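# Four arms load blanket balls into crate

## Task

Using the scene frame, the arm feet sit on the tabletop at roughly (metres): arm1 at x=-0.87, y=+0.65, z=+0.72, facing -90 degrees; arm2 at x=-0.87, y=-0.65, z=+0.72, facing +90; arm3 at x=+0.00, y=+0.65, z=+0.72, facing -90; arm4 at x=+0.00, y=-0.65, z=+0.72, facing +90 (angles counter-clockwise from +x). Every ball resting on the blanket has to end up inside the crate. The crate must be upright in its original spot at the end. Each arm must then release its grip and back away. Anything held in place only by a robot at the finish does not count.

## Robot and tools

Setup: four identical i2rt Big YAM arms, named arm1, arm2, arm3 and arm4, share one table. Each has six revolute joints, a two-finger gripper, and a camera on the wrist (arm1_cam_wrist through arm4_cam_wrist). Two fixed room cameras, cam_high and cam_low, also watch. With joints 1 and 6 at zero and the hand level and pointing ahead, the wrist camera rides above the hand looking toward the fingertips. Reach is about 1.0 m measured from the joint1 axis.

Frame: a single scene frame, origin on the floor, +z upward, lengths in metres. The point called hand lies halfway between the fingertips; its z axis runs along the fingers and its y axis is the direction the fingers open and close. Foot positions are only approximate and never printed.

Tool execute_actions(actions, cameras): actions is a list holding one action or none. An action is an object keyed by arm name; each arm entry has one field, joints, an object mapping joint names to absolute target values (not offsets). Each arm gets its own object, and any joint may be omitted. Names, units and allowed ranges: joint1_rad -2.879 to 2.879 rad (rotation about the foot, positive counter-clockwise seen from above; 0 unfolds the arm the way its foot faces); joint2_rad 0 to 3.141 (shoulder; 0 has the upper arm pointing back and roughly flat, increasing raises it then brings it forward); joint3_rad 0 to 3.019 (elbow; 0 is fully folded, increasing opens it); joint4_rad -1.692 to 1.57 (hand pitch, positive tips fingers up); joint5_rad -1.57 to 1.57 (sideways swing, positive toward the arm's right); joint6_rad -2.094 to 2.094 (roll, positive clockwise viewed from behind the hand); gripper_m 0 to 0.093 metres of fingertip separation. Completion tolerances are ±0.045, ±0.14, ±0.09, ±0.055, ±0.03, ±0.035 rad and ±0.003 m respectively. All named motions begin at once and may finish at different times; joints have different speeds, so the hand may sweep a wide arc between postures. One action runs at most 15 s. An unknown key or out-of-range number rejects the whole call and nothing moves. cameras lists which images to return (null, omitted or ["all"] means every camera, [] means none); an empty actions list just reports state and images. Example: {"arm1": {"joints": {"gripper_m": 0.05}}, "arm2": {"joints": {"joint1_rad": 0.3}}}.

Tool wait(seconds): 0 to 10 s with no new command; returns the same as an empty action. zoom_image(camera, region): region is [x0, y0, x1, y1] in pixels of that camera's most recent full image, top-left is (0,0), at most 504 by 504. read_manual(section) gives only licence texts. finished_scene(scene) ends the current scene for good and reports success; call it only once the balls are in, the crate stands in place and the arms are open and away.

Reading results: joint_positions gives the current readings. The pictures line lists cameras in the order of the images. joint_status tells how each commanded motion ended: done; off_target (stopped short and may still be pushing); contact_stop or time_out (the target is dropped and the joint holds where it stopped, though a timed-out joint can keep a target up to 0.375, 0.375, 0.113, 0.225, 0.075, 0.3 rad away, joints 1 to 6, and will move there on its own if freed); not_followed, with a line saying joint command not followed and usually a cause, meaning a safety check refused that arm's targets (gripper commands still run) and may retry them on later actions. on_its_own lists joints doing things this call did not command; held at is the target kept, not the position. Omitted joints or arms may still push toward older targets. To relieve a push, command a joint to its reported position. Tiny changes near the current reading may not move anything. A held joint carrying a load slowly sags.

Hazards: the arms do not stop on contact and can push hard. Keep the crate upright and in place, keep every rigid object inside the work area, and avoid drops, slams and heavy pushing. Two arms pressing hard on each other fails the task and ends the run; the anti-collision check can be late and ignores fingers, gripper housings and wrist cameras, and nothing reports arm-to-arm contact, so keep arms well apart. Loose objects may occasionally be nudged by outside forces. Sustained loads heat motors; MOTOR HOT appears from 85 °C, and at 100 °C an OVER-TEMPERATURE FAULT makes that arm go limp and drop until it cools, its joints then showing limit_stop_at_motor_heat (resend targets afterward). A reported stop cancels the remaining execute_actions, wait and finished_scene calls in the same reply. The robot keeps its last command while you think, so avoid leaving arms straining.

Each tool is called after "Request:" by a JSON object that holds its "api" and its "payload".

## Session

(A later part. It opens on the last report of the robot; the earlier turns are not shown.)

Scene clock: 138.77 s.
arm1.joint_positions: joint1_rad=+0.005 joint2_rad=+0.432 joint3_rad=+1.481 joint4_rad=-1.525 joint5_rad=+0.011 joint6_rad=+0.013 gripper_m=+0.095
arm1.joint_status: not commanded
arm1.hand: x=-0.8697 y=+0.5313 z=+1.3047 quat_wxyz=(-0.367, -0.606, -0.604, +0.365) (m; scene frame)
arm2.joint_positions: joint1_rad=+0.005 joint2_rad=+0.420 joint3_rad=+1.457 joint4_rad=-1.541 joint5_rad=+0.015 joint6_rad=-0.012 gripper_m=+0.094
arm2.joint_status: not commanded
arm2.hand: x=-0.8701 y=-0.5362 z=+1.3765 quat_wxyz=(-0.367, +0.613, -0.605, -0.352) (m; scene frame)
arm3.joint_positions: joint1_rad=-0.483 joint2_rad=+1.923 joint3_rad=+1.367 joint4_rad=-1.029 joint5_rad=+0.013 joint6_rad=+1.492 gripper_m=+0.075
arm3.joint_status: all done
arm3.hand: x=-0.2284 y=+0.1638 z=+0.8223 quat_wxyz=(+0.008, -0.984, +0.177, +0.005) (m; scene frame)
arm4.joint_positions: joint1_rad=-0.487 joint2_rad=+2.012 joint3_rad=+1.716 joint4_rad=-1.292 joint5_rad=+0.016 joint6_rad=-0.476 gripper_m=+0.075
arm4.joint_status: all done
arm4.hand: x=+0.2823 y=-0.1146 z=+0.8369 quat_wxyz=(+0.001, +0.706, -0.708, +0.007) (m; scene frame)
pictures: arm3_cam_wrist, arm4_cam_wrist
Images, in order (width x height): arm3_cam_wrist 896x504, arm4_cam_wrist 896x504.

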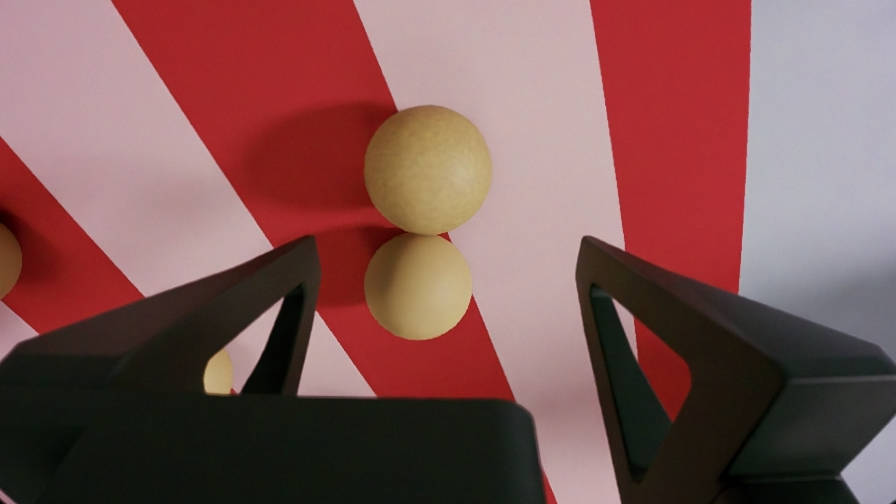

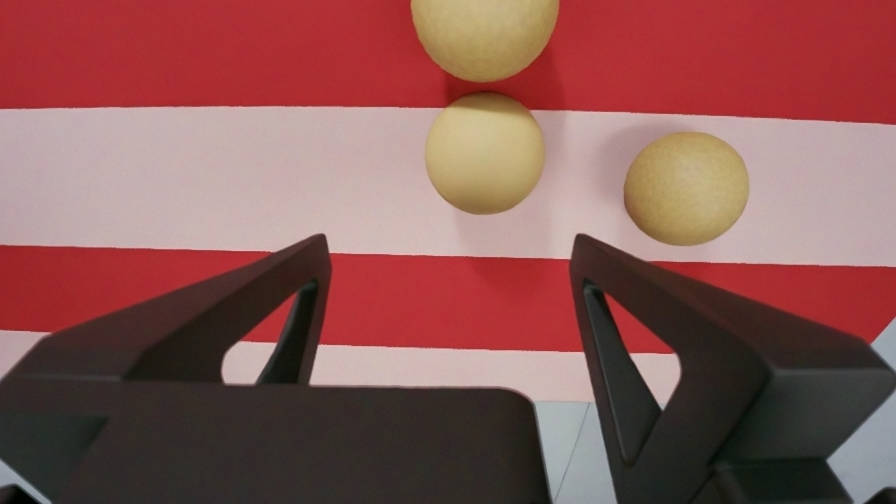

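Request:
{"api": "execute_actions", "payload": {"actions": [{"arm4":{"joints":{"joint1_rad":-0.509,"joint2_rad":2.109,"joint3_rad":1.614,"joint4_rad":-1.076}},"arm3":{"joints":{"joint1_rad":-0.473,"joint2_rad":2.045,"joint3_rad":1.348,"joint4_rad":-0.868}}}], "cameras": []}}

Request:
{"api": "execute_actions", "payload": {"actions": [{"arm3":{"joints":{"gripper_m":0.03}},"arm4":{"joints":{"gripper_m":0.03}}}], "cameras": []}}

Request:
{"api": "execute_actions", "payload": {"actions": [{"arm4":{"joints":{"joint1_rad":0.865,"joint2_rad":1.5,"joint3_rad":1.6,"joint4_rad":-1.3,"joint6_rad":0}},"arm3":{"joints":{"joint1_rad":-0.89,"joint2_rad":1.5,"joint3_rad":1.6,"joint4_rad":-1.3,"joint6_rad":0.6}}}], "cameras": []}}

Request:
{"api": "execute_actions", "payload": {"actions": [{"arm4":{"joints":{"joint2_rad":2.21,"joint3_rad":2.334,"joint4_rad":-0.724}},"arm3":{"joints":{"joint2_rad":2.235,"joint3_rad":2.404,"joint4_rad":-0.954,"joint6_rad":0}}}], "cameras": []}}

Request:
{"api": "execute_actions", "payload": {"actions": [{"arm4":{"joints":{"gripper_m":0.085}},"arm3":{"joints":{"gripper_m":0.085}}}], "cameras": []}}

Request:
{"api": "execute_actions", "payload": {"actions": [{"arm4":{"joints":{"joint2_rad":1.5,"joint3_rad":1.6,"joint4_rad":-1.3}},"arm3":{"joints":{"joint2_rad":1.5,"joint3_rad":1.6,"joint4_rad":-1.3}}}], "cameras": []}}

Request:
{"api": "execute_actions", "payload": {"actions": [{"arm4":{"joints":{"joint1_rad":-0.469}},"arm3":{"joints":{"joint1_rad":-0.38,"joint2_rad":1.906,"joint3_rad":1.43,"joint4_rad":-1.085}}}], "cameras": []}}

Request:
{"api": "execute_actions", "payload": {"actions": [{"arm4":{"joints":{"joint2_rad":2.13,"joint3_rad":1.985,"joint4_rad":-1.386}}}], "cameras": ["arm3_cam_wrist","arm4_cam_wrist","cam_high"]}}

Scene clock: 150.40 s.
arm1.joint_positions: joint1_rad=+0.005 joint2_rad=+0.432 joint3_rad=+1.481 joint4_rad=-1.525 joint5_rad=+0.011 joint6_rad=+0.013 gripper_m=+0.095
arm1.joint_status: not commanded
arm1.hand: x=-0.8697 y=+0.5313 z=+1.3047 quat_wxyz=(-0.367, -0.606, -0.604, +0.365) (m; scene frame)
arm2.joint_positions: joint1_rad=+0.005 joint2_rad=+0.420 joint3_rad=+1.457 joint4_rad=-1.541 joint5_rad=+0.015 joint6_rad=-0.012 gripper_m=+0.094
arm2.joint_status: not commanded
arm2.hand: x=-0.8701 y=-0.5362 z=+1.3765 quat_wxyz=(-0.367, +0.613, -0.605, -0.352) (m; scene frame)
arm3.joint_positions: joint1_rad=-0.479 joint2_rad=+2.060 joint3_rad=+1.342 joint4_rad=-0.878 joint5_rad=+0.013 joint6_rad=+1.493 gripper_m=+0.075
arm3.joint_status: all done
arm3.hand: x=-0.2280 y=+0.1592 z=+0.7432 quat_wxyz=(+0.013, -0.984, +0.175, +0.003) (m; scene frame)
arm4.joint_positions: joint1_rad=-0.505 joint2_rad=+2.098 joint3_rad=+1.616 joint4_rad=-1.086 joint5_rad=+0.020 joint6_rad=-0.476 gripper_m=+0.075
arm4.joint_status: all done
arm4.hand: x=+0.2945 y=-0.1158 z=+0.7510 quat_wxyz=(-0.009, +0.699, -0.715, +0.006) (m; scene frame)
pictures: none
No camera images: the call's "cameras" was empty. Leave "cameras" out to get every camera's image.

Scene clock: 151.00 s.
arm1.joint_positions: joint1_rad=+0.005 joint2_rad=+0.432 joint3_rad=+1.481 joint4_rad=-1.525 joint5_rad=+0.011 joint6_rad=+0.013 gripper_m=+0.095
arm1.joint_status: not commanded
arm1.hand: x=-0.8697 y=+0.5313 z=+1.3047 quat_wxyz=(-0.367, -0.606, -0.604, +0.365) (m; scene frame)
arm2.joint_positions: joint1_rad=+0.005 joint2_rad=+0.420 joint3_rad=+1.457 joint4_rad=-1.541 joint5_rad=+0.015 joint6_rad=-0.012 gripper_m=+0.094
arm2.joint_status: not commanded
arm2.hand: x=-0.8701 y=-0.5362 z=+1.3765 quat_wxyz=(-0.367, +0.613, -0.605, -0.352) (m; scene frame)
arm3.joint_positions: joint1_rad=-0.479 joint2_rad=+2.060 joint3_rad=+1.342 joint4_rad=-0.878 joint5_rad=+0.013 joint6_rad=+1.493 gripper_m=+0.045
arm3.joint_status: gripper_m off_target (ended at +0.045, target +0.030)
arm3.hand: x=-0.2280 y=+0.1592 z=+0.7432 quat_wxyz=(+0.013, -0.984, +0.175, +0.003) (m; scene frame)
arm4.joint_positions: joint1_rad=-0.505 joint2_rad=+2.098 joint3_rad=+1.616 joint4_rad=-1.086 joint5_rad=+0.019 joint6_rad=-0.477 gripper_m=+0.046
arm4.joint_status: gripper_m off_target (ended at +0.046, target +0.030)
arm4.hand: x=+0.2945 y=-0.1158 z=+0.7510 quat_wxyz=(-0.008, +0.700, -0.714, +0.005) (m; scene frame)
pictures: none
No camera images: the call's "cameras" was empty. Leave "cameras" out to get every camera's image.

Scene clock: 152.87 s.
arm1.joint_positions: joint1_rad=+0.005 joint2_rad=+0.432 joint3_rad=+1.481 joint4_rad=-1.525 joint5_rad=+0.011 joint6_rad=+0.013 gripper_m=+0.095
arm1.joint_status: not commanded
arm1.hand: x=-0.8697 y=+0.5313 z=+1.3047 quat_wxyz=(-0.367, -0.606, -0.604, +0.365) (m; scene frame)
arm2.joint_positions: joint1_rad=+0.005 joint2_rad=+0.420 joint3_rad=+1.457 joint4_rad=-1.541 joint5_rad=+0.015 joint6_rad=-0.012 gripper_m=+0.094
arm2.joint_status: not commanded
arm2.hand: x=-0.8701 y=-0.5362 z=+1.3765 quat_wxyz=(-0.367, +0.613, -0.605, -0.352) (m; scene frame)
arm3.joint_positions: joint1_rad=-0.886 joint2_rad=+1.514 joint3_rad=+1.587 joint4_rad=-1.292 joint5_rad=+0.017 joint6_rad=+0.608 gripper_m=+0.045
arm3.joint_status: all done
arm3.hand: x=-0.3983 y=+0.2950 z=+1.1168 quat_wxyz=(-0.103, -0.983, -0.061, +0.143) (m; scene frame)
arm4.joint_positions: joint1_rad=+0.871 joint2_rad=+1.488 joint3_rad=+1.588 joint4_rad=-1.291 joint5_rad=+0.015 joint6_rad=-0.009 gripper_m=+0.046
arm4.joint_status: all done
arm4.hand: x=-0.4062 y=-0.3136 z=+1.0706 quat_wxyz=(-0.077, +0.925, -0.329, -0.176) (m; scene frame)
pictures: none
No camera images: the call's "cameras" was empty. Leave "cameras" out to get every camera's image.

Scene clock: 154.60 s.
arm1.joint_positions: joint1_rad=+0.005 joint2_rad=+0.432 joint3_rad=+1.481 joint4_rad=-1.525 joint5_rad=+0.011 joint6_rad=+0.013 gripper_m=+0.095
arm1.joint_status: not commanded
arm1.hand: x=-0.8697 y=+0.5313 z=+1.3047 quat_wxyz=(-0.367, -0.606, -0.604, +0.365) (m; scene frame)
arm2.joint_positions: joint1_rad=+0.005 joint2_rad=+0.420 joint3_rad=+1.457 joint4_rad=-1.541 joint5_rad=+0.015 joint6_rad=-0.012 gripper_m=+0.094
arm2.joint_status: not commanded
arm2.hand: x=-0.8701 y=-0.5362 z=+1.3765 quat_wxyz=(-0.367, +0.613, -0.605, -0.352) (m; scene frame)
arm3.joint_positions: joint1_rad=-0.886 joint2_rad=+2.251 joint3_rad=+2.342 joint4_rad=-0.967 joint5_rad=+0.017 joint6_rad=+0.008 gripper_m=+0.045
arm3.joint_status: all done
arm3.hand: x=-0.6334 y=+0.0828 z=+1.0359 quat_wxyz=(-0.116, -0.880, -0.331, +0.321) (m; scene frame)
arm4.joint_positions: joint1_rad=+0.871 joint2_rad=+2.223 joint3_rad=+2.269 joint4_rad=-0.739 joint5_rad=+0.015 joint6_rad=-0.009 gripper_m=+0.046
arm4.joint_status: all done
arm4.hand: x=-0.6734 y=-0.0915 z=+1.0003 quat_wxyz=(-0.157, +0.851, -0.304, -0.398) (m; scene frame)
pictures: none
No camera images: the call's "cameras" was empty. Leave "cameras" out to get every camera's image.

Scene clock: 155.20 s.
arm1.joint_positions: joint1_rad=+0.005 joint2_rad=+0.432 joint3_rad=+1.481 joint4_rad=-1.525 joint5_rad=+0.011 joint6_rad=+0.013 gripper_m=+0.095
arm1.joint_status: not commanded
arm1.hand: x=-0.8697 y=+0.5313 z=+1.3047 quat_wxyz=(-0.367, -0.606, -0.604, +0.365) (m; scene frame)
arm2.joint_positions: joint1_rad=+0.005 joint2_rad=+0.420 joint3_rad=+1.457 joint4_rad=-1.541 joint5_rad=+0.015 joint6_rad=-0.012 gripper_m=+0.094
arm2.joint_status: not commanded
arm2.hand: x=-0.8701 y=-0.5362 z=+1.3765 quat_wxyz=(-0.367, +0.613, -0.605, -0.352) (m; scene frame)
arm3.joint_positions: joint1_rad=-0.886 joint2_rad=+2.251 joint3_rad=+2.342 joint4_rad=-0.967 joint5_rad=+0.017 joint6_rad=+0.007 gripper_m=+0.085
arm3.joint_status: all done
arm3.hand: x=-0.6334 y=+0.0828 z=+1.0359 quat_wxyz=(-0.116, -0.880, -0.332, +0.321) (m; scene frame)
arm4.joint_positions: joint1_rad=+0.871 joint2_rad=+2.223 joint3_rad=+2.269 joint4_rad=-0.739 joint5_rad=+0.015 joint6_rad=-0.009 gripper_m=+0.085
arm4.joint_status: all done
arm4.hand: x=-0.6734 y=-0.0915 z=+1.0003 quat_wxyz=(-0.157, +0.851, -0.304, -0.398) (m; scene frame)
pictures: none
No camera images: the call's "cameras" was empty. Leave "cameras" out to get every camera's image.

Scene clock: 156.80 s.
arm1.joint_positions: joint1_rad=+0.005 joint2_rad=+0.432 joint3_rad=+1.481 joint4_rad=-1.525 joint5_rad=+0.011 joint6_rad=+0.013 gripper_m=+0.095
arm1.joint_status: not commanded
arm1.hand: x=-0.8697 y=+0.5313 z=+1.3047 quat_wxyz=(-0.367, -0.606, -0.604, +0.365) (m; scene frame)
arm2.joint_positions: joint1_rad=+0.005 joint2_rad=+0.420 joint3_rad=+1.457 joint4_rad=-1.541 joint5_rad=+0.015 joint6_rad=-0.012 gripper_m=+0.094
arm2.joint_status: not commanded
arm2.hand: x=-0.8701 y=-0.5362 z=+1.3765 quat_wxyz=(-0.367, +0.613, -0.605, -0.352) (m; scene frame)
arm3.joint_positions: joint1_rad=-0.886 joint2_rad=+1.506 joint3_rad=+1.598 joint4_rad=-1.293 joint5_rad=+0.017 joint6_rad=+0.007 gripper_m=+0.085
arm3.joint_status: all done
arm3.hand: x=-0.3986 y=+0.2947 z=+1.1261 quat_wxyz=(-0.059, -0.919, -0.348, +0.175) (m; scene frame)
arm4.joint_positions: joint1_rad=+0.871 joint2_rad=+1.489 joint3_rad=+1.604 joint4_rad=-1.293 joint5_rad=+0.015 joint6_rad=-0.009 gripper_m=+0.085
arm4.joint_status: all done
arm4.hand: x=-0.4083 y=-0.3119 z=+1.0773 quat_wxyz=(-0.079, +0.923, -0.329, -0.182) (m; scene frame)
pictures: none
No camera images: the call's "cameras" was empty. Leave "cameras" out to get every camera's image.

Scene clock: 158.50 s.
arm1.joint_positions: joint1_rad=+0.005 joint2_rad=+0.432 joint3_rad=+1.481 joint4_rad=-1.525 joint5_rad=+0.011 joint6_rad=+0.013 gripper_m=+0.095
arm1.joint_status: not commanded
arm1.hand: x=-0.8697 y=+0.5313 z=+1.3047 quat_wxyz=(-0.367, -0.606, -0.604, +0.365) (m; scene frame)
arm2.joint_positions: joint1_rad=+0.005 joint2_rad=+0.420 joint3_rad=+1.457 joint4_rad=-1.541 joint5_rad=+0.015 joint6_rad=-0.012 gripper_m=+0.094
arm2.joint_status: not commanded
arm2.hand: x=-0.8701 y=-0.5362 z=+1.3765 quat_wxyz=(-0.367, +0.613, -0.605, -0.352) (m; scene frame)
arm3.joint_positions: joint1_rad=-0.384 joint2_rad=+1.910 joint3_rad=+1.409 joint4_rad=-1.091 joint5_rad=+0.014 joint6_rad=+0.005 gripper_m=+0.085
arm3.joint_status: all done
arm3.hand: x=-0.1805 y=+0.1393 z=+0.8433 quat_wxyz=(+0.012, -0.816, -0.577, -0.004) (m; scene frame)
arm4.joint_positions: joint1_rad=-0.475 joint2_rad=+1.496 joint3_rad=+1.604 joint4_rad=-1.293 joint5_rad=+0.015 joint6_rad=-0.007 gripper_m=+0.085
arm4.joint_status: all done
arm4.hand: x=+0.2428 y=-0.1788 z=+1.0759 quat_wxyz=(-0.171, +0.515, -0.834, -0.098) (m; scene frame)
pictures: none
No camera images: the call's "cameras" was empty. Leave "cameras" out to get every camera's image.

Scene clock: 160.00 s.
arm1.joint_positions: joint1_rad=+0.005 joint2_rad=+0.432 joint3_rad=+1.481 joint4_rad=-1.525 joint5_rad=+0.011 joint6_rad=+0.013 gripper_m=+0.095
arm1.joint_status: not commanded
arm1.hand: x=-0.8697 y=+0.5313 z=+1.3047 quat_wxyz=(-0.367, -0.606, -0.604, +0.365) (m; scene frame)
arm2.joint_positions: joint1_rad=+0.005 joint2_rad=+0.420 joint3_rad=+1.457 joint4_rad=-1.541 joint5_rad=+0.015 joint6_rad=-0.012 gripper_m=+0.094
arm2.joint_status: not commanded
arm2.hand: x=-0.8701 y=-0.5362 z=+1.3765 quat_wxyz=(-0.367, +0.613, -0.605, -0.352) (m; scene frame)
arm3.joint_positions: joint1_rad=-0.384 joint2_rad=+1.910 joint3_rad=+1.409 joint4_rad=-1.091 joint5_rad=+0.014 joint6_rad=+0.005 gripper_m=+0.085
arm3.joint_status: not commanded
arm3.hand: x=-0.1805 y=+0.1393 z=+0.8433 quat_wxyz=(+0.012, -0.816, -0.577, -0.004) (m; scene frame)
arm4.joint_positions: joint1_rad=-0.475 joint2_rad=+2.158 joint3_rad=+1.933 joint4_rad=-1.380 joint5_rad=+0.015 joint6_rad=-0.007 gripper_m=+0.085
arm4.joint_status: all done
arm4.hand: x=+0.2966 y=-0.0702 z=+0.8280 quat_wxyz=(+0.007, +0.527, -0.850, +0.011) (m; scene frame)
pictures: arm3_cam_wrist, arm4_cam_wrist, cam_high
Images, in order (width x height): arm3_cam_wrist 896x504, arm4_cam_wrist 896x504, cam_high 896x504.

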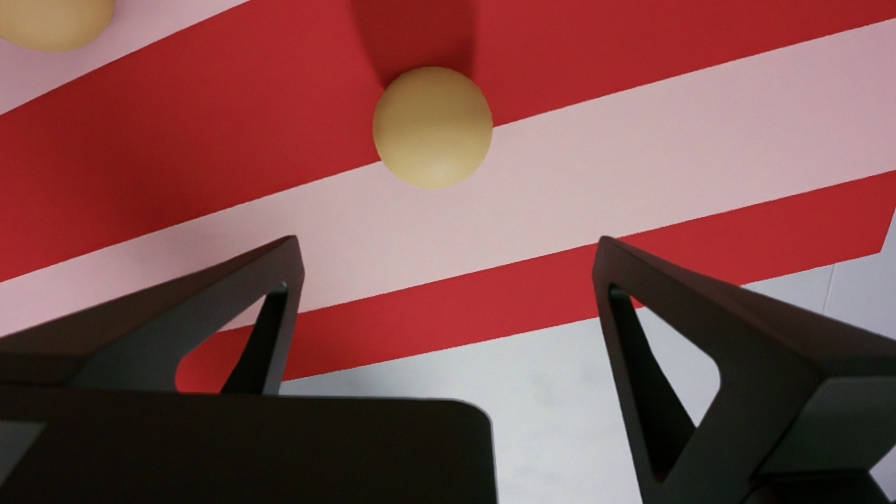

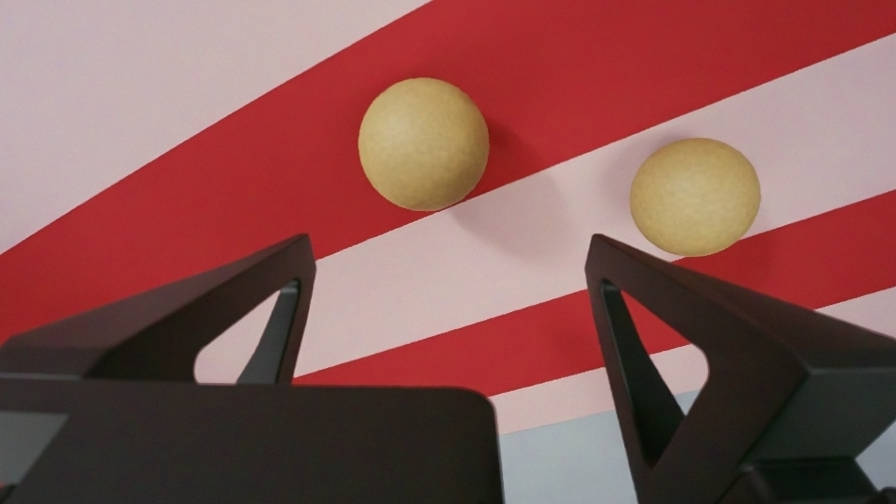

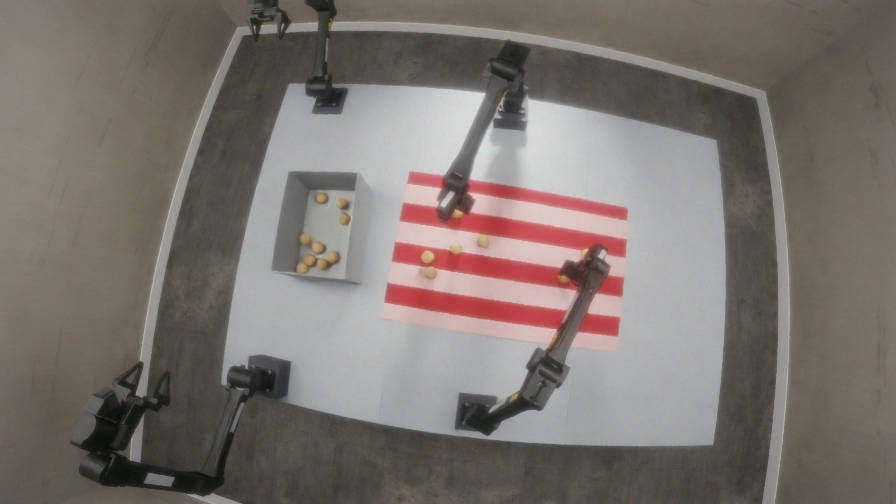

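Request:
{"api": "execute_actions", "payload": {"actions": [{"arm4":{"joints":{"joint1_rad":-0.46,"joint2_rad":2.22,"joint3_rad":1.805,"joint4_rad":-1.156}},"arm3":{"joints":{"joint1_rad":-0.373,"joint2_rad":2.05,"joint3_rad":1.36,"joint4_rad":-0.873}}}], "cameras": []}}

Request:
{"api": "execute_actions", "payload": {"actions": [{"arm3":{"joints":{"gripper_m":0.03}},"arm4":{"joints":{"gripper_m":0.03}}}], "cameras": []}}

Request:
{"api": "execute_actions", "payload": {"actions": [{"arm4":{"joints":{"joint1_rad":0.865,"joint2_rad":1.5,"joint3_rad":1.6,"joint4_rad":-1.3}},"arm3":{"joints":{"joint1_rad":-0.89,"joint2_rad":1.5,"joint3_rad":1.6,"joint4_rad":-1.3}}}], "cameras": []}}

Request:
{"api": "execute_actions", "payload": {"actions": [{"arm4":{"joints":{"joint2_rad":2.21,"joint3_rad":2.334,"joint4_rad":-0.724}},"arm3":{"joints":{"joint2_rad":2.235,"joint3_rad":2.404,"joint4_rad":-0.954}}}], "cameras": []}}

Request:
{"api": "execute_actions", "payload": {"actions": [{"arm4":{"joints":{"gripper_m":0.085}},"arm3":{"joints":{"gripper_m":0.085}}}], "cameras": []}}

Request:
{"api": "execute_actions", "payload": {"actions": [{"arm4":{"joints":{"joint2_rad":1.5,"joint3_rad":1.6,"joint4_rad":-1.3}},"arm3":{"joints":{"joint2_rad":1.5,"joint3_rad":1.6,"joint4_rad":-1.3}}}], "cameras": []}}

Request:
{"api": "execute_actions", "payload": {"actions": [{"arm4":{"joints":{"joint1_rad":-0.628}},"arm3":{"joints":{"joint1_rad":-0.307}}}], "cameras": []}}

Request:
{"api": "execute_actions", "payload": {"actions": [{"arm4":{"joints":{"joint2_rad":2.07,"joint3_rad":1.87,"joint4_rad":-1.34}},"arm3":{"joints":{"joint2_rad":2.217,"joint3_rad":1.968,"joint4_rad":-1.292}}}], "cameras": ["arm3_cam_wrist","arm4_cam_wrist"]}}

Scene clock: 173.23 s.
arm1.joint_positions: joint1_rad=+0.005 joint2_rad=+0.432 joint3_rad=+1.481 joint4_rad=-1.525 joint5_rad=+0.011 joint6_rad=+0.013 gripper_m=+0.095
arm1.joint_status: not commanded
arm1.hand: x=-0.8697 y=+0.5313 z=+1.3047 quat_wxyz=(-0.367, -0.606, -0.604, +0.365) (m; scene frame)
arm2.joint_positions: joint1_rad=+0.005 joint2_rad=+0.420 joint3_rad=+1.457 joint4_rad=-1.541 joint5_rad=+0.015 joint6_rad=-0.012 gripper_m=+0.094
arm2.joint_status: not commanded
arm2.hand: x=-0.8701 y=-0.5362 z=+1.3765 quat_wxyz=(-0.367, +0.613, -0.605, -0.352) (m; scene frame)
arm3.joint_positions: joint1_rad=-0.379 joint2_rad=+2.063 joint3_rad=+1.354 joint4_rad=-0.883 joint5_rad=+0.014 joint6_rad=+0.005 gripper_m=+0.085
arm3.joint_status: all done
arm3.hand: x=-0.1792 y=+0.1350 z=+0.7451 quat_wxyz=(+0.012, -0.815, -0.579, -0.004) (m; scene frame)
arm4.joint_positions: joint1_rad=-0.465 joint2_rad=+2.206 joint3_rad=+1.806 joint4_rad=-1.165 joint5_rad=+0.016 joint6_rad=-0.007 gripper_m=+0.085
arm4.joint_status: all done
arm4.hand: x=+0.2917 y=-0.0643 z=+0.7512 quat_wxyz=(-0.010, +0.531, -0.847, +0.001) (m; scene frame)
pictures: none
No camera images: the call's "cameras" was empty. Leave "cameras" out to get every camera's image.

Scene clock: 173.83 s.
arm1.joint_positions: joint1_rad=+0.005 joint2_rad=+0.432 joint3_rad=+1.481 joint4_rad=-1.525 joint5_rad=+0.011 joint6_rad=+0.013 gripper_m=+0.095
arm1.joint_status: not commanded
arm1.hand: x=-0.8697 y=+0.5313 z=+1.3047 quat_wxyz=(-0.367, -0.606, -0.604, +0.365) (m; scene frame)
arm2.joint_positions: joint1_rad=+0.005 joint2_rad=+0.420 joint3_rad=+1.457 joint4_rad=-1.541 joint5_rad=+0.015 joint6_rad=-0.012 gripper_m=+0.094
arm2.joint_status: not commanded
arm2.hand: x=-0.8701 y=-0.5362 z=+1.3765 quat_wxyz=(-0.367, +0.613, -0.605, -0.352) (m; scene frame)
arm3.joint_positions: joint1_rad=-0.379 joint2_rad=+2.063 joint3_rad=+1.354 joint4_rad=-0.883 joint5_rad=+0.014 joint6_rad=+0.005 gripper_m=+0.046
arm3.joint_status: gripper_m off_target (ended at +0.046, target +0.030)
arm3.hand: x=-0.1792 y=+0.1350 z=+0.7451 quat_wxyz=(+0.012, -0.815, -0.579, -0.004) (m; scene frame)
arm4.joint_positions: joint1_rad=-0.465 joint2_rad=+2.206 joint3_rad=+1.806 joint4_rad=-1.165 joint5_rad=+0.016 joint6_rad=-0.007 gripper_m=+0.047
arm4.joint_status: gripper_m off_target (ended at +0.047, target +0.030)
arm4.hand: x=+0.2917 y=-0.0643 z=+0.7512 quat_wxyz=(-0.010, +0.531, -0.847, +0.001) (m; scene frame)
pictures: none
No camera images: the call's "cameras" was empty. Leave "cameras" out to get every camera's image.

Scene clock: 175.57 s.
arm1.joint_positions: joint1_rad=+0.005 joint2_rad=+0.432 joint3_rad=+1.481 joint4_rad=-1.525 joint5_rad=+0.011 joint6_rad=+0.013 gripper_m=+0.095
arm1.joint_status: not commanded
arm1.hand: x=-0.8697 y=+0.5313 z=+1.3047 quat_wxyz=(-0.367, -0.606, -0.604, +0.365) (m; scene frame)
arm2.joint_positions: joint1_rad=+0.005 joint2_rad=+0.420 joint3_rad=+1.457 joint4_rad=-1.541 joint5_rad=+0.015 joint6_rad=-0.012 gripper_m=+0.094
arm2.joint_status: not commanded
arm2.hand: x=-0.8701 y=-0.5362 z=+1.3765 quat_wxyz=(-0.367, +0.613, -0.605, -0.352) (m; scene frame)
arm3.joint_positions: joint1_rad=-0.888 joint2_rad=+1.514 joint3_rad=+1.587 joint4_rad=-1.292 joint5_rad=+0.017 joint6_rad=+0.005 gripper_m=+0.046
arm3.joint_status: all done
arm3.hand: x=-0.3988 y=+0.2959 z=+1.1172 quat_wxyz=(-0.055, -0.921, -0.349, +0.167) (m; scene frame)
arm4.joint_positions: joint1_rad=+0.872 joint2_rad=+1.488 joint3_rad=+1.589 joint4_rad=-1.292 joint5_rad=+0.014 joint6_rad=-0.007 gripper_m=+0.047
arm4.joint_status: all done
arm4.hand: x=-0.4065 y=-0.3139 z=+1.0707 quat_wxyz=(-0.076, +0.924, -0.330, -0.176) (m; scene frame)
pictures: none
No camera images: the call's "cameras" was empty. Leave "cameras" out to get every camera's image.

Scene clock: 177.30 s.
arm1.joint_positions: joint1_rad=+0.005 joint2_rad=+0.432 joint3_rad=+1.481 joint4_rad=-1.525 joint5_rad=+0.011 joint6_rad=+0.013 gripper_m=+0.095
arm1.joint_status: not commanded
arm1.hand: x=-0.8697 y=+0.5313 z=+1.3047 quat_wxyz=(-0.367, -0.606, -0.604, +0.365) (m; scene frame)
arm2.joint_positions: joint1_rad=+0.005 joint2_rad=+0.420 joint3_rad=+1.457 joint4_rad=-1.541 joint5_rad=+0.015 joint6_rad=-0.012 gripper_m=+0.094
arm2.joint_status: not commanded
arm2.hand: x=-0.8701 y=-0.5362 z=+1.3765 quat_wxyz=(-0.367, +0.613, -0.605, -0.352) (m; scene frame)
arm3.joint_positions: joint1_rad=-0.888 joint2_rad=+2.251 joint3_rad=+2.342 joint4_rad=-0.967 joint5_rad=+0.017 joint6_rad=+0.005 gripper_m=+0.046
arm3.joint_status: all done
arm3.hand: x=-0.6345 y=+0.0841 z=+1.0359 quat_wxyz=(-0.115, -0.880, -0.332, +0.321) (m; scene frame)
arm4.joint_positions: joint1_rad=+0.872 joint2_rad=+2.223 joint3_rad=+2.269 joint4_rad=-0.739 joint5_rad=+0.014 joint6_rad=-0.007 gripper_m=+0.047
arm4.joint_status: all done
arm4.hand: x=-0.6737 y=-0.0919 z=+0.9997 quat_wxyz=(-0.156, +0.851, -0.304, -0.398) (m; scene frame)
pictures: none
No camera images: the call's "cameras" was empty. Leave "cameras" out to get every camera's image.

Scene clock: 177.90 s.
arm1.joint_positions: joint1_rad=+0.005 joint2_rad=+0.432 joint3_rad=+1.481 joint4_rad=-1.525 joint5_rad=+0.011 joint6_rad=+0.013 gripper_m=+0.095
arm1.joint_status: not commanded
arm1.hand: x=-0.8697 y=+0.5313 z=+1.3047 quat_wxyz=(-0.367, -0.606, -0.604, +0.365) (m; scene frame)
arm2.joint_positions: joint1_rad=+0.005 joint2_rad=+0.420 joint3_rad=+1.457 joint4_rad=-1.541 joint5_rad=+0.015 joint6_rad=-0.012 gripper_m=+0.094
arm2.joint_status: not commanded
arm2.hand: x=-0.8701 y=-0.5362 z=+1.3765 quat_wxyz=(-0.367, +0.613, -0.605, -0.352) (m; scene frame)
arm3.joint_positions: joint1_rad=-0.888 joint2_rad=+2.251 joint3_rad=+2.342 joint4_rad=-0.967 joint5_rad=+0.017 joint6_rad=+0.005 gripper_m=+0.085
arm3.joint_status: all done
arm3.hand: x=-0.6345 y=+0.0841 z=+1.0359 quat_wxyz=(-0.115, -0.880, -0.332, +0.321) (m; scene frame)
arm4.joint_positions: joint1_rad=+0.872 joint2_rad=+2.223 joint3_rad=+2.269 joint4_rad=-0.739 joint5_rad=+0.014 joint6_rad=-0.007 gripper_m=+0.085
arm4.joint_status: all done
arm4.hand: x=-0.6737 y=-0.0919 z=+0.9997 quat_wxyz=(-0.156, +0.851, -0.304, -0.398) (m; scene frame)
pictures: none
No camera images: the call's "cameras" was empty. Leave "cameras" out to get every camera's image.

Scene clock: 179.50 s.
arm1.joint_positions: joint1_rad=+0.005 joint2_rad=+0.432 joint3_rad=+1.481 joint4_rad=-1.525 joint5_rad=+0.011 joint6_rad=+0.013 gripper_m=+0.095
arm1.joint_status: not commanded
arm1.hand: x=-0.8697 y=+0.5313 z=+1.3047 quat_wxyz=(-0.367, -0.606, -0.604, +0.365) (m; scene frame)
arm2.joint_positions: joint1_rad=+0.005 joint2_rad=+0.420 joint3_rad=+1.457 joint4_rad=-1.541 joint5_rad=+0.015 joint6_rad=-0.012 gripper_m=+0.094
arm2.joint_status: not commanded
arm2.hand: x=-0.8701 y=-0.5362 z=+1.3765 quat_wxyz=(-0.367, +0.613, -0.605, -0.352) (m; scene frame)
arm3.joint_positions: joint1_rad=-0.888 joint2_rad=+1.506 joint3_rad=+1.598 joint4_rad=-1.293 joint5_rad=+0.017 joint6_rad=+0.005 gripper_m=+0.085
arm3.joint_status: all done
arm3.hand: x=-0.3993 y=+0.2955 z=+1.1260 quat_wxyz=(-0.059, -0.919, -0.348, +0.175) (m; scene frame)
arm4.joint_positions: joint1_rad=+0.872 joint2_rad=+1.489 joint3_rad=+1.604 joint4_rad=-1.293 joint5_rad=+0.014 joint6_rad=-0.007 gripper_m=+0.085
arm4.joint_status: all done
arm4.hand: x=-0.4086 y=-0.3122 z=+1.0777 quat_wxyz=(-0.079, +0.923, -0.329, -0.182) (m; scene frame)
pictures: none
No camera images: the call's "cameras" was empty. Leave "cameras" out to get every camera's image.

Scene clock: 181.30 s.
arm1.joint_positions: joint1_rad=+0.005 joint2_rad=+0.432 joint3_rad=+1.481 joint4_rad=-1.525 joint5_rad=+0.011 joint6_rad=+0.013 gripper_m=+0.095
arm1.joint_status: not commanded
arm1.hand: x=-0.8697 y=+0.5313 z=+1.3047 quat_wxyz=(-0.367, -0.606, -0.604, +0.365) (m; scene frame)
arm2.joint_positions: joint1_rad=+0.005 joint2_rad=+0.420 joint3_rad=+1.457 joint4_rad=-1.541 joint5_rad=+0.015 joint6_rad=-0.012 gripper_m=+0.094
arm2.joint_status: not commanded
arm2.hand: x=-0.8701 y=-0.5362 z=+1.3765 quat_wxyz=(-0.367, +0.613, -0.605, -0.352) (m; scene frame)
arm3.joint_positions: joint1_rad=-0.302 joint2_rad=+1.506 joint3_rad=+1.598 joint4_rad=-1.293 joint5_rad=+0.014 joint6_rad=+0.005 gripper_m=+0.085
arm3.joint_status: all done
arm3.hand: x=-0.1362 y=+0.1336 z=+1.1258 quat_wxyz=(-0.107, -0.779, -0.599, +0.150) (m; scene frame)
arm4.joint_positions: joint1_rad=-0.635 joint2_rad=+1.499 joint3_rad=+1.604 joint4_rad=-1.293 joint5_rad=+0.015 joint6_rad=-0.007 gripper_m=+0.085
arm4.joint_status: all done
arm4.hand: x=+0.3154 y=-0.2229 z=+1.0746 quat_wxyz=(-0.176, +0.447, -0.873, -0.084) (m; scene frame)
pictures: none
No camera images: the call's "cameras" was empty. Leave "cameras" out to get every camera's image.

Scene clock: 183.00 s.
arm1.joint_positions: joint1_rad=+0.005 joint2_rad=+0.432 joint3_rad=+1.481 joint4_rad=-1.525 joint5_rad=+0.011 joint6_rad=+0.013 gripper_m=+0.095
arm1.joint_status: not commanded
arm1.hand: x=-0.8697 y=+0.5313 z=+1.3047 quat_wxyz=(-0.367, -0.606, -0.604, +0.365) (m; scene frame)
arm2.joint_positions: joint1_rad=+0.005 joint2_rad=+0.420 joint3_rad=+1.457 joint4_rad=-1.541 joint5_rad=+0.015 joint6_rad=-0.012 gripper_m=+0.094
arm2.joint_status: not commanded
arm2.hand: x=-0.8701 y=-0.5362 z=+1.3765 quat_wxyz=(-0.367, +0.613, -0.605, -0.352) (m; scene frame)
arm3.joint_positions: joint1_rad=-0.302 joint2_rad=+2.223 joint3_rad=+1.931 joint4_rad=-1.293 joint5_rad=+0.014 joint6_rad=+0.005 gripper_m=+0.085
arm3.joint_status: all done
arm3.hand: x=-0.1699 y=+0.0042 z=+0.8420 quat_wxyz=(+0.010, -0.792, -0.610, -0.001) (m; scene frame)
arm4.joint_positions: joint1_rad=-0.635 joint2_rad=+2.097 joint3_rad=+1.835 joint4_rad=-1.336 joint5_rad=+0.015 joint6_rad=-0.007 gripper_m=+0.085
arm4.joint_status: all done
arm4.hand: x=+0.3738 y=-0.1402 z=+0.8292 quat_wxyz=(+0.006, +0.458, -0.889, +0.008) (m; scene frame)
pictures: arm3_cam_wrist, arm4_cam_wrist
Images, in order (width x height): arm3_cam_wrist 896x504, arm4_cam_wrist 896x504.

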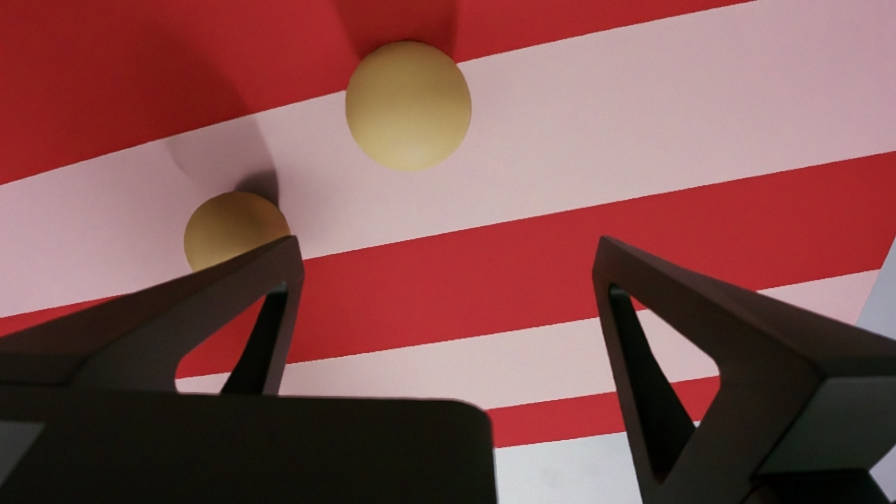

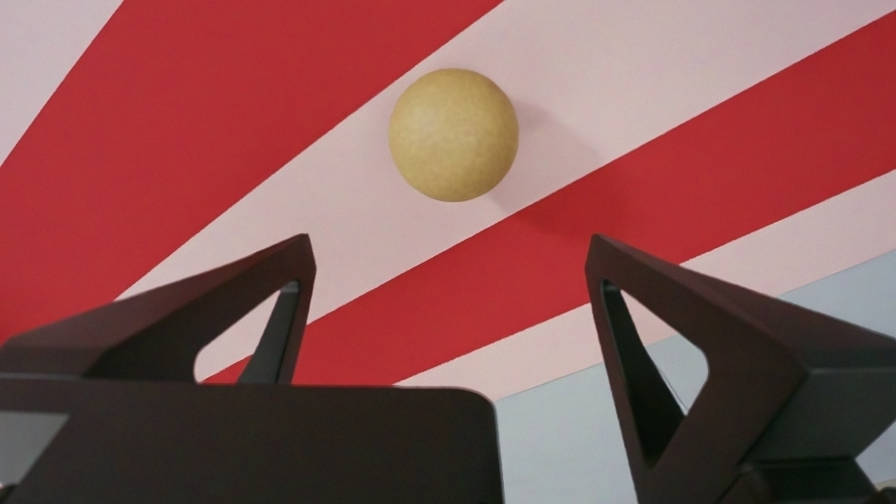

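Request:
{"api": "execute_actions", "payload": {"actions": [{"arm4":{"joints":{"joint2_rad":2.19,"joint3_rad":1.754,"joint4_rad":-1.141}},"arm3":{"joints":{"joint1_rad":-0.278,"joint2_rad":2.363,"joint3_rad":1.928,"joint4_rad":-1.136}}}], "cameras": []}}

Request:
{"api": "execute_actions", "payload": {"actions": [{"arm3":{"joints":{"gripper_m":0.03}},"arm4":{"joints":{"gripper_m":0.03}}}], "cameras": []}}

Request:
{"api": "execute_actions", "payload": {"actions": [{"arm4":{"joints":{"joint1_rad":0.865,"joint2_rad":1.5,"joint3_rad":1.6,"joint4_rad":-1.3}},"arm3":{"joints":{"joint1_rad":-0.89,"joint2_rad":1.5,"joint3_rad":1.6,"joint4_rad":-1.3}}}], "cameras": []}}

Request:
{"api": "execute_actions", "payload": {"actions": [{"arm4":{"joints":{"joint2_rad":2.21,"joint3_rad":2.334,"joint4_rad":-0.724}},"arm3":{"joints":{"joint2_rad":2.235,"joint3_rad":2.404,"joint4_rad":-0.954}}}], "cameras": []}}

Request:
{"api": "execute_actions", "payload": {"actions": [{"arm4":{"joints":{"gripper_m":0.075}},"arm3":{"joints":{"gripper_m":0.085}}}], "cameras": []}}

Request:
{"api": "execute_actions", "payload": {"actions": [{"arm4":{"joints":{"joint2_rad":1.5,"joint3_rad":1.6,"joint4_rad":-1.3}},"arm3":{"joints":{"joint2_rad":1.5,"joint3_rad":1.6,"joint4_rad":-1.3}}}], "cameras": []}}

Request:
{"api": "execute_actions", "payload": {"actions": [{"arm4":{"joints":{"joint1_rad":0.446}},"arm3":{"joints":{"joint1_rad":0.527}}}], "cameras": []}}

Request:
{"api": "execute_actions", "payload": {"actions": [{"arm4":{"joints":{"joint2_rad":1.97,"joint3_rad":1.71,"joint4_rad":-1.28}},"arm3":{"joints":{"joint2_rad":2.36,"joint3_rad":2.22,"joint4_rad":-1.407}}}], "cameras": ["arm3_cam_wrist","arm4_cam_wrist","cam_high"]}}

Scene clock: 194.80 s.
arm1.joint_positions: joint1_rad=+0.005 joint2_rad=+0.432 joint3_rad=+1.481 joint4_rad=-1.525 joint5_rad=+0.011 joint6_rad=+0.013 gripper_m=+0.095
arm1.joint_status: not commanded
arm1.hand: x=-0.8697 y=+0.5313 z=+1.3047 quat_wxyz=(-0.367, -0.606, -0.604, +0.365) (m; scene frame)
arm2.joint_positions: joint1_rad=+0.005 joint2_rad=+0.420 joint3_rad=+1.457 joint4_rad=-1.541 joint5_rad=+0.015 joint6_rad=-0.012 gripper_m=+0.094
arm2.joint_status: not commanded
arm2.hand: x=-0.8701 y=-0.5362 z=+1.3765 quat_wxyz=(-0.367, +0.613, -0.605, -0.352) (m; scene frame)
arm3.joint_positions: joint1_rad=-0.278 joint2_rad=+2.361 joint3_rad=+1.928 joint4_rad=-1.143 joint5_rad=+0.014 joint6_rad=+0.005 gripper_m=+0.085
arm3.joint_status: all done
arm3.hand: x=-0.1581 y=-0.0155 z=+0.7500 quat_wxyz=(+0.007, -0.785, -0.620, +0.003) (m; scene frame)
arm4.joint_positions: joint1_rad=-0.633 joint2_rad=+2.177 joint3_rad=+1.756 joint4_rad=-1.151 joint5_rad=+0.016 joint6_rad=-0.006 gripper_m=+0.085
arm4.joint_status: all done
arm4.hand: x=+0.3785 y=-0.1316 z=+0.7516 quat_wxyz=(-0.007, +0.458, -0.889, +0.003) (m; scene frame)
pictures: none
No camera images: the call's "cameras" was empty. Leave "cameras" out to get every camera's image.

Scene clock: 195.40 s.
arm1.joint_positions: joint1_rad=+0.005 joint2_rad=+0.432 joint3_rad=+1.481 joint4_rad=-1.525 joint5_rad=+0.011 joint6_rad=+0.013 gripper_m=+0.095
arm1.joint_status: not commanded
arm1.hand: x=-0.8697 y=+0.5313 z=+1.3047 quat_wxyz=(-0.367, -0.606, -0.604, +0.365) (m; scene frame)
arm2.joint_positions: joint1_rad=+0.005 joint2_rad=+0.420 joint3_rad=+1.457 joint4_rad=-1.541 joint5_rad=+0.015 joint6_rad=-0.012 gripper_m=+0.094
arm2.joint_status: not commanded
arm2.hand: x=-0.8701 y=-0.5362 z=+1.3765 quat_wxyz=(-0.367, +0.613, -0.605, -0.352) (m; scene frame)
arm3.joint_positions: joint1_rad=-0.278 joint2_rad=+2.361 joint3_rad=+1.928 joint4_rad=-1.143 joint5_rad=+0.014 joint6_rad=+0.005 gripper_m=+0.047
arm3.joint_status: gripper_m off_target (ended at +0.047, target +0.030)
arm3.hand: x=-0.1581 y=-0.0155 z=+0.7500 quat_wxyz=(+0.007, -0.785, -0.620, +0.003) (m; scene frame)
arm4.joint_positions: joint1_rad=-0.633 joint2_rad=+2.177 joint3_rad=+1.756 joint4_rad=-1.151 joint5_rad=+0.016 joint6_rad=-0.006 gripper_m=+0.046
arm4.joint_status: gripper_m off_target (ended at +0.046, target +0.030)
arm4.hand: x=+0.3785 y=-0.1316 z=+0.7516 quat_wxyz=(-0.007, +0.458, -0.889, +0.003) (m; scene frame)
pictures: none
No camera images: the call's "cameras" was empty. Leave "cameras" out to get every camera's image.

Scene clock: 197.37 s.
arm1.joint_positions: joint1_rad=+0.005 joint2_rad=+0.432 joint3_rad=+1.481 joint4_rad=-1.525 joint5_rad=+0.011 joint6_rad=+0.013 gripper_m=+0.095
arm1.joint_status: not commanded
arm1.hand: x=-0.8697 y=+0.5313 z=+1.3047 quat_wxyz=(-0.367, -0.606, -0.604, +0.365) (m; scene frame)
arm2.joint_positions: joint1_rad=+0.005 joint2_rad=+0.420 joint3_rad=+1.457 joint4_rad=-1.541 joint5_rad=+0.015 joint6_rad=-0.012 gripper_m=+0.094
arm2.joint_status: not commanded
arm2.hand: x=-0.8701 y=-0.5362 z=+1.3765 quat_wxyz=(-0.367, +0.613, -0.605, -0.352) (m; scene frame)
arm3.joint_positions: joint1_rad=-0.885 joint2_rad=+1.507 joint3_rad=+1.598 joint4_rad=-1.292 joint5_rad=+0.016 joint6_rad=+0.005 gripper_m=+0.047
arm3.joint_status: all done
arm3.hand: x=-0.3985 y=+0.2939 z=+1.1253 quat_wxyz=(-0.059, -0.919, -0.350, +0.175) (m; scene frame)
arm4.joint_positions: joint1_rad=+0.871 joint2_rad=+1.489 joint3_rad=+1.585 joint4_rad=-1.291 joint5_rad=+0.015 joint6_rad=-0.006 gripper_m=+0.046
arm4.joint_status: all done
arm4.hand: x=-0.4060 y=-0.3139 z=+1.0684 quat_wxyz=(-0.076, +0.925, -0.330, -0.174) (m; scene frame)
pictures: none
No camera images: the call's "cameras" was empty. Leave "cameras" out to get every camera's image.

Scene clock: 199.10 s.
arm1.joint_positions: joint1_rad=+0.005 joint2_rad=+0.432 joint3_rad=+1.481 joint4_rad=-1.525 joint5_rad=+0.011 joint6_rad=+0.013 gripper_m=+0.095
arm1.joint_status: not commanded
arm1.hand: x=-0.8697 y=+0.5313 z=+1.3047 quat_wxyz=(-0.367, -0.606, -0.604, +0.365) (m; scene frame)
arm2.joint_positions: joint1_rad=+0.005 joint2_rad=+0.420 joint3_rad=+1.457 joint4_rad=-1.541 joint5_rad=+0.015 joint6_rad=-0.012 gripper_m=+0.094
arm2.joint_status: not commanded
arm2.hand: x=-0.8701 y=-0.5362 z=+1.3765 quat_wxyz=(-0.367, +0.613, -0.605, -0.352) (m; scene frame)
arm3.joint_positions: joint1_rad=-0.885 joint2_rad=+2.251 joint3_rad=+2.342 joint4_rad=-0.967 joint5_rad=+0.016 joint6_rad=+0.005 gripper_m=+0.047
arm3.joint_status: all done
arm3.hand: x=-0.6327 y=+0.0821 z=+1.0359 quat_wxyz=(-0.116, -0.879, -0.333, +0.321) (m; scene frame)
arm4.joint_positions: joint1_rad=+0.871 joint2_rad=+2.223 joint3_rad=+2.269 joint4_rad=-0.739 joint5_rad=+0.015 joint6_rad=-0.006 gripper_m=+0.046
arm4.joint_status: all done
arm4.hand: x=-0.6734 y=-0.0916 z=+0.9997 quat_wxyz=(-0.156, +0.851, -0.305, -0.398) (m; scene frame)
pictures: none
No camera images: the call's "cameras" was empty. Leave "cameras" out to get every camera's image.

Scene clock: 199.70 s.
arm1.joint_positions: joint1_rad=+0.005 joint2_rad=+0.432 joint3_rad=+1.481 joint4_rad=-1.525 joint5_rad=+0.011 joint6_rad=+0.013 gripper_m=+0.095
arm1.joint_status: not commanded
arm1.hand: x=-0.8697 y=+0.5313 z=+1.3047 quat_wxyz=(-0.367, -0.606, -0.604, +0.365) (m; scene frame)
arm2.joint_positions: joint1_rad=+0.005 joint2_rad=+0.420 joint3_rad=+1.457 joint4_rad=-1.541 joint5_rad=+0.015 joint6_rad=-0.012 gripper_m=+0.094
arm2.joint_status: not commanded
arm2.hand: x=-0.8701 y=-0.5362 z=+1.3765 quat_wxyz=(-0.367, +0.613, -0.605, -0.352) (m; scene frame)
arm3.joint_positions: joint1_rad=-0.885 joint2_rad=+2.251 joint3_rad=+2.342 joint4_rad=-0.967 joint5_rad=+0.016 joint6_rad=+0.005 gripper_m=+0.085
arm3.joint_status: all done
arm3.hand: x=-0.6327 y=+0.0821 z=+1.0359 quat_wxyz=(-0.116, -0.879, -0.333, +0.321) (m; scene frame)
arm4.joint_positions: joint1_rad=+0.871 joint2_rad=+2.223 joint3_rad=+2.269 joint4_rad=-0.739 joint5_rad=+0.015 joint6_rad=-0.006 gripper_m=+0.075
arm4.joint_status: all done
arm4.hand: x=-0.6734 y=-0.0916 z=+0.9997 quat_wxyz=(-0.156, +0.851, -0.305, -0.398) (m; scene frame)
pictures: none
No camera images: the call's "cameras" was empty. Leave "cameras" out to get every camera's image.

Scene clock: 201.30 s.
arm1.joint_positions: joint1_rad=+0.005 joint2_rad=+0.432 joint3_rad=+1.481 joint4_rad=-1.525 joint5_rad=+0.011 joint6_rad=+0.013 gripper_m=+0.095
arm1.joint_status: not commanded
arm1.hand: x=-0.8697 y=+0.5313 z=+1.3047 quat_wxyz=(-0.367, -0.606, -0.604, +0.365) (m; scene frame)
arm2.joint_positions: joint1_rad=+0.005 joint2_rad=+0.420 joint3_rad=+1.457 joint4_rad=-1.541 joint5_rad=+0.015 joint6_rad=-0.012 gripper_m=+0.094
arm2.joint_status: not commanded
arm2.hand: x=-0.8701 y=-0.5362 z=+1.3765 quat_wxyz=(-0.367, +0.613, -0.605, -0.352) (m; scene frame)
arm3.joint_positions: joint1_rad=-0.885 joint2_rad=+1.506 joint3_rad=+1.598 joint4_rad=-1.293 joint5_rad=+0.016 joint6_rad=+0.005 gripper_m=+0.085
arm3.joint_status: all done
arm3.hand: x=-0.3981 y=+0.2943 z=+1.1261 quat_wxyz=(-0.059, -0.918, -0.350, +0.175) (m; scene frame)
arm4.joint_positions: joint1_rad=+0.871 joint2_rad=+1.489 joint3_rad=+1.604 joint4_rad=-1.293 joint5_rad=+0.015 joint6_rad=-0.006 gripper_m=+0.075
arm4.joint_status: all done
arm4.hand: x=-0.4085 y=-0.3119 z=+1.0777 quat_wxyz=(-0.079, +0.923, -0.330, -0.183) (m; scene frame)
pictures: none
No camera images: the call's "cameras" was empty. Leave "cameras" out to get every camera's image.

Scene clock: 203.10 s.
arm1.joint_positions: joint1_rad=+0.005 joint2_rad=+0.432 joint3_rad=+1.481 joint4_rad=-1.525 joint5_rad=+0.011 joint6_rad=+0.013 gripper_m=+0.095
arm1.joint_status: not commanded
arm1.hand: x=-0.8697 y=+0.5313 z=+1.3047 quat_wxyz=(-0.367, -0.606, -0.604, +0.365) (m; scene frame)
arm2.joint_positions: joint1_rad=+0.005 joint2_rad=+0.420 joint3_rad=+1.457 joint4_rad=-1.541 joint5_rad=+0.015 joint6_rad=-0.012 gripper_m=+0.094
arm2.joint_status: not commanded
arm2.hand: x=-0.8701 y=-0.5362 z=+1.3765 quat_wxyz=(-0.367, +0.613, -0.605, -0.352) (m; scene frame)
arm3.joint_positions: joint1_rad=+0.533 joint2_rad=+1.507 joint3_rad=+1.598 joint4_rad=-1.293 joint5_rad=+0.014 joint6_rad=+0.005 gripper_m=+0.085
arm3.joint_status: all done
arm3.hand: x=+0.2917 y=+0.2022 z=+1.1249 quat_wxyz=(-0.158, -0.469, -0.864, +0.093) (m; scene frame)
arm4.joint_positions: joint1_rad=+0.443 joint2_rad=+1.489 joint3_rad=+1.604 joint4_rad=-1.293 joint5_rad=+0.015 joint6_rad=-0.006 gripper_m=+0.075
arm4.joint_status: all done
arm4.hand: x=-0.2295 y=-0.1732 z=+1.0795 quat_wxyz=(-0.115, +0.831, -0.519, -0.164) (m; scene frame)
pictures: none
No camera images: the call's "cameras" was empty. Leave "cameras" out to get every camera's image.

Scene clock: 204.93 s.
arm1.joint_positions: joint1_rad=+0.005 joint2_rad=+0.432 joint3_rad=+1.481 joint4_rad=-1.525 joint5_rad=+0.011 joint6_rad=+0.013 gripper_m=+0.095
arm1.joint_status: not commanded
arm1.hand: x=-0.8697 y=+0.5313 z=+1.3047 quat_wxyz=(-0.367, -0.606, -0.604, +0.365) (m; scene frame)
arm2.joint_positions: joint1_rad=+0.005 joint2_rad=+0.420 joint3_rad=+1.457 joint4_rad=-1.541 joint5_rad=+0.015 joint6_rad=-0.012 gripper_m=+0.094
arm2.joint_status: not commanded
arm2.hand: x=-0.8701 y=-0.5362 z=+1.3765 quat_wxyz=(-0.367, +0.613, -0.605, -0.352) (m; scene frame)
arm3.joint_positions: joint1_rad=+0.533 joint2_rad=+2.371 joint3_rad=+2.169 joint4_rad=-1.400 joint5_rad=+0.014 joint6_rad=+0.005 gripper_m=+0.085
arm3.joint_status: all done
arm3.hand: x=+0.3865 y=+0.0577 z=+0.8301 quat_wxyz=(+0.017, -0.476, -0.879, -0.001) (m; scene frame)
arm4.joint_positions: joint1_rad=+0.443 joint2_rad=+1.996 joint3_rad=+1.682 joint4_rad=-1.286 joint5_rad=+0.015 joint6_rad=-0.006 gripper_m=+0.075
arm4.joint_status: all done
arm4.hand: x=-0.2569 y=-0.1130 z=+0.8334 quat_wxyz=(-0.004, +0.849, -0.529, +0.014) (m; scene frame)
pictures: arm3_cam_wrist, arm4_cam_wrist, cam_high
Images, in order (width x height): arm3_cam_wrist 896x504, arm4_cam_wrist 896x504, cam_high 896x504.

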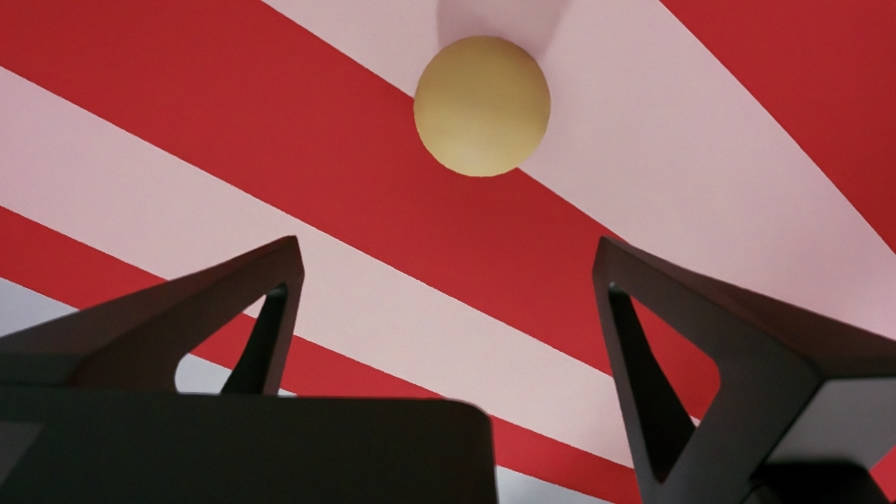

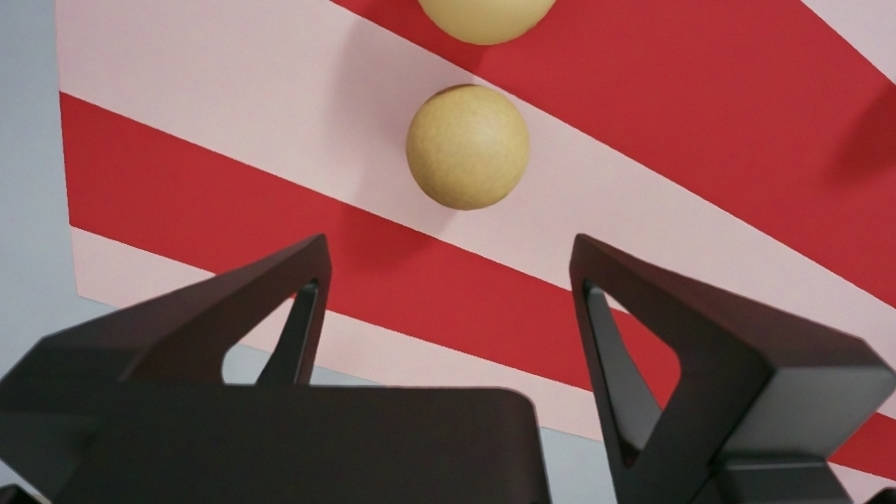

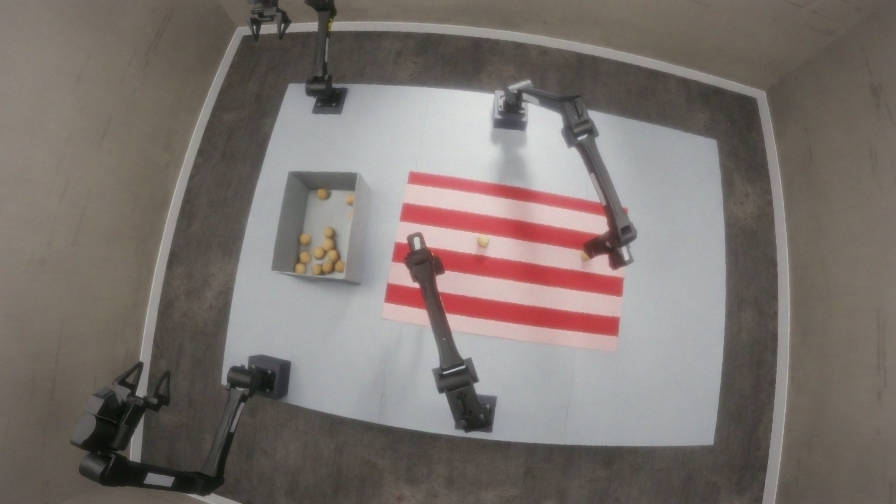

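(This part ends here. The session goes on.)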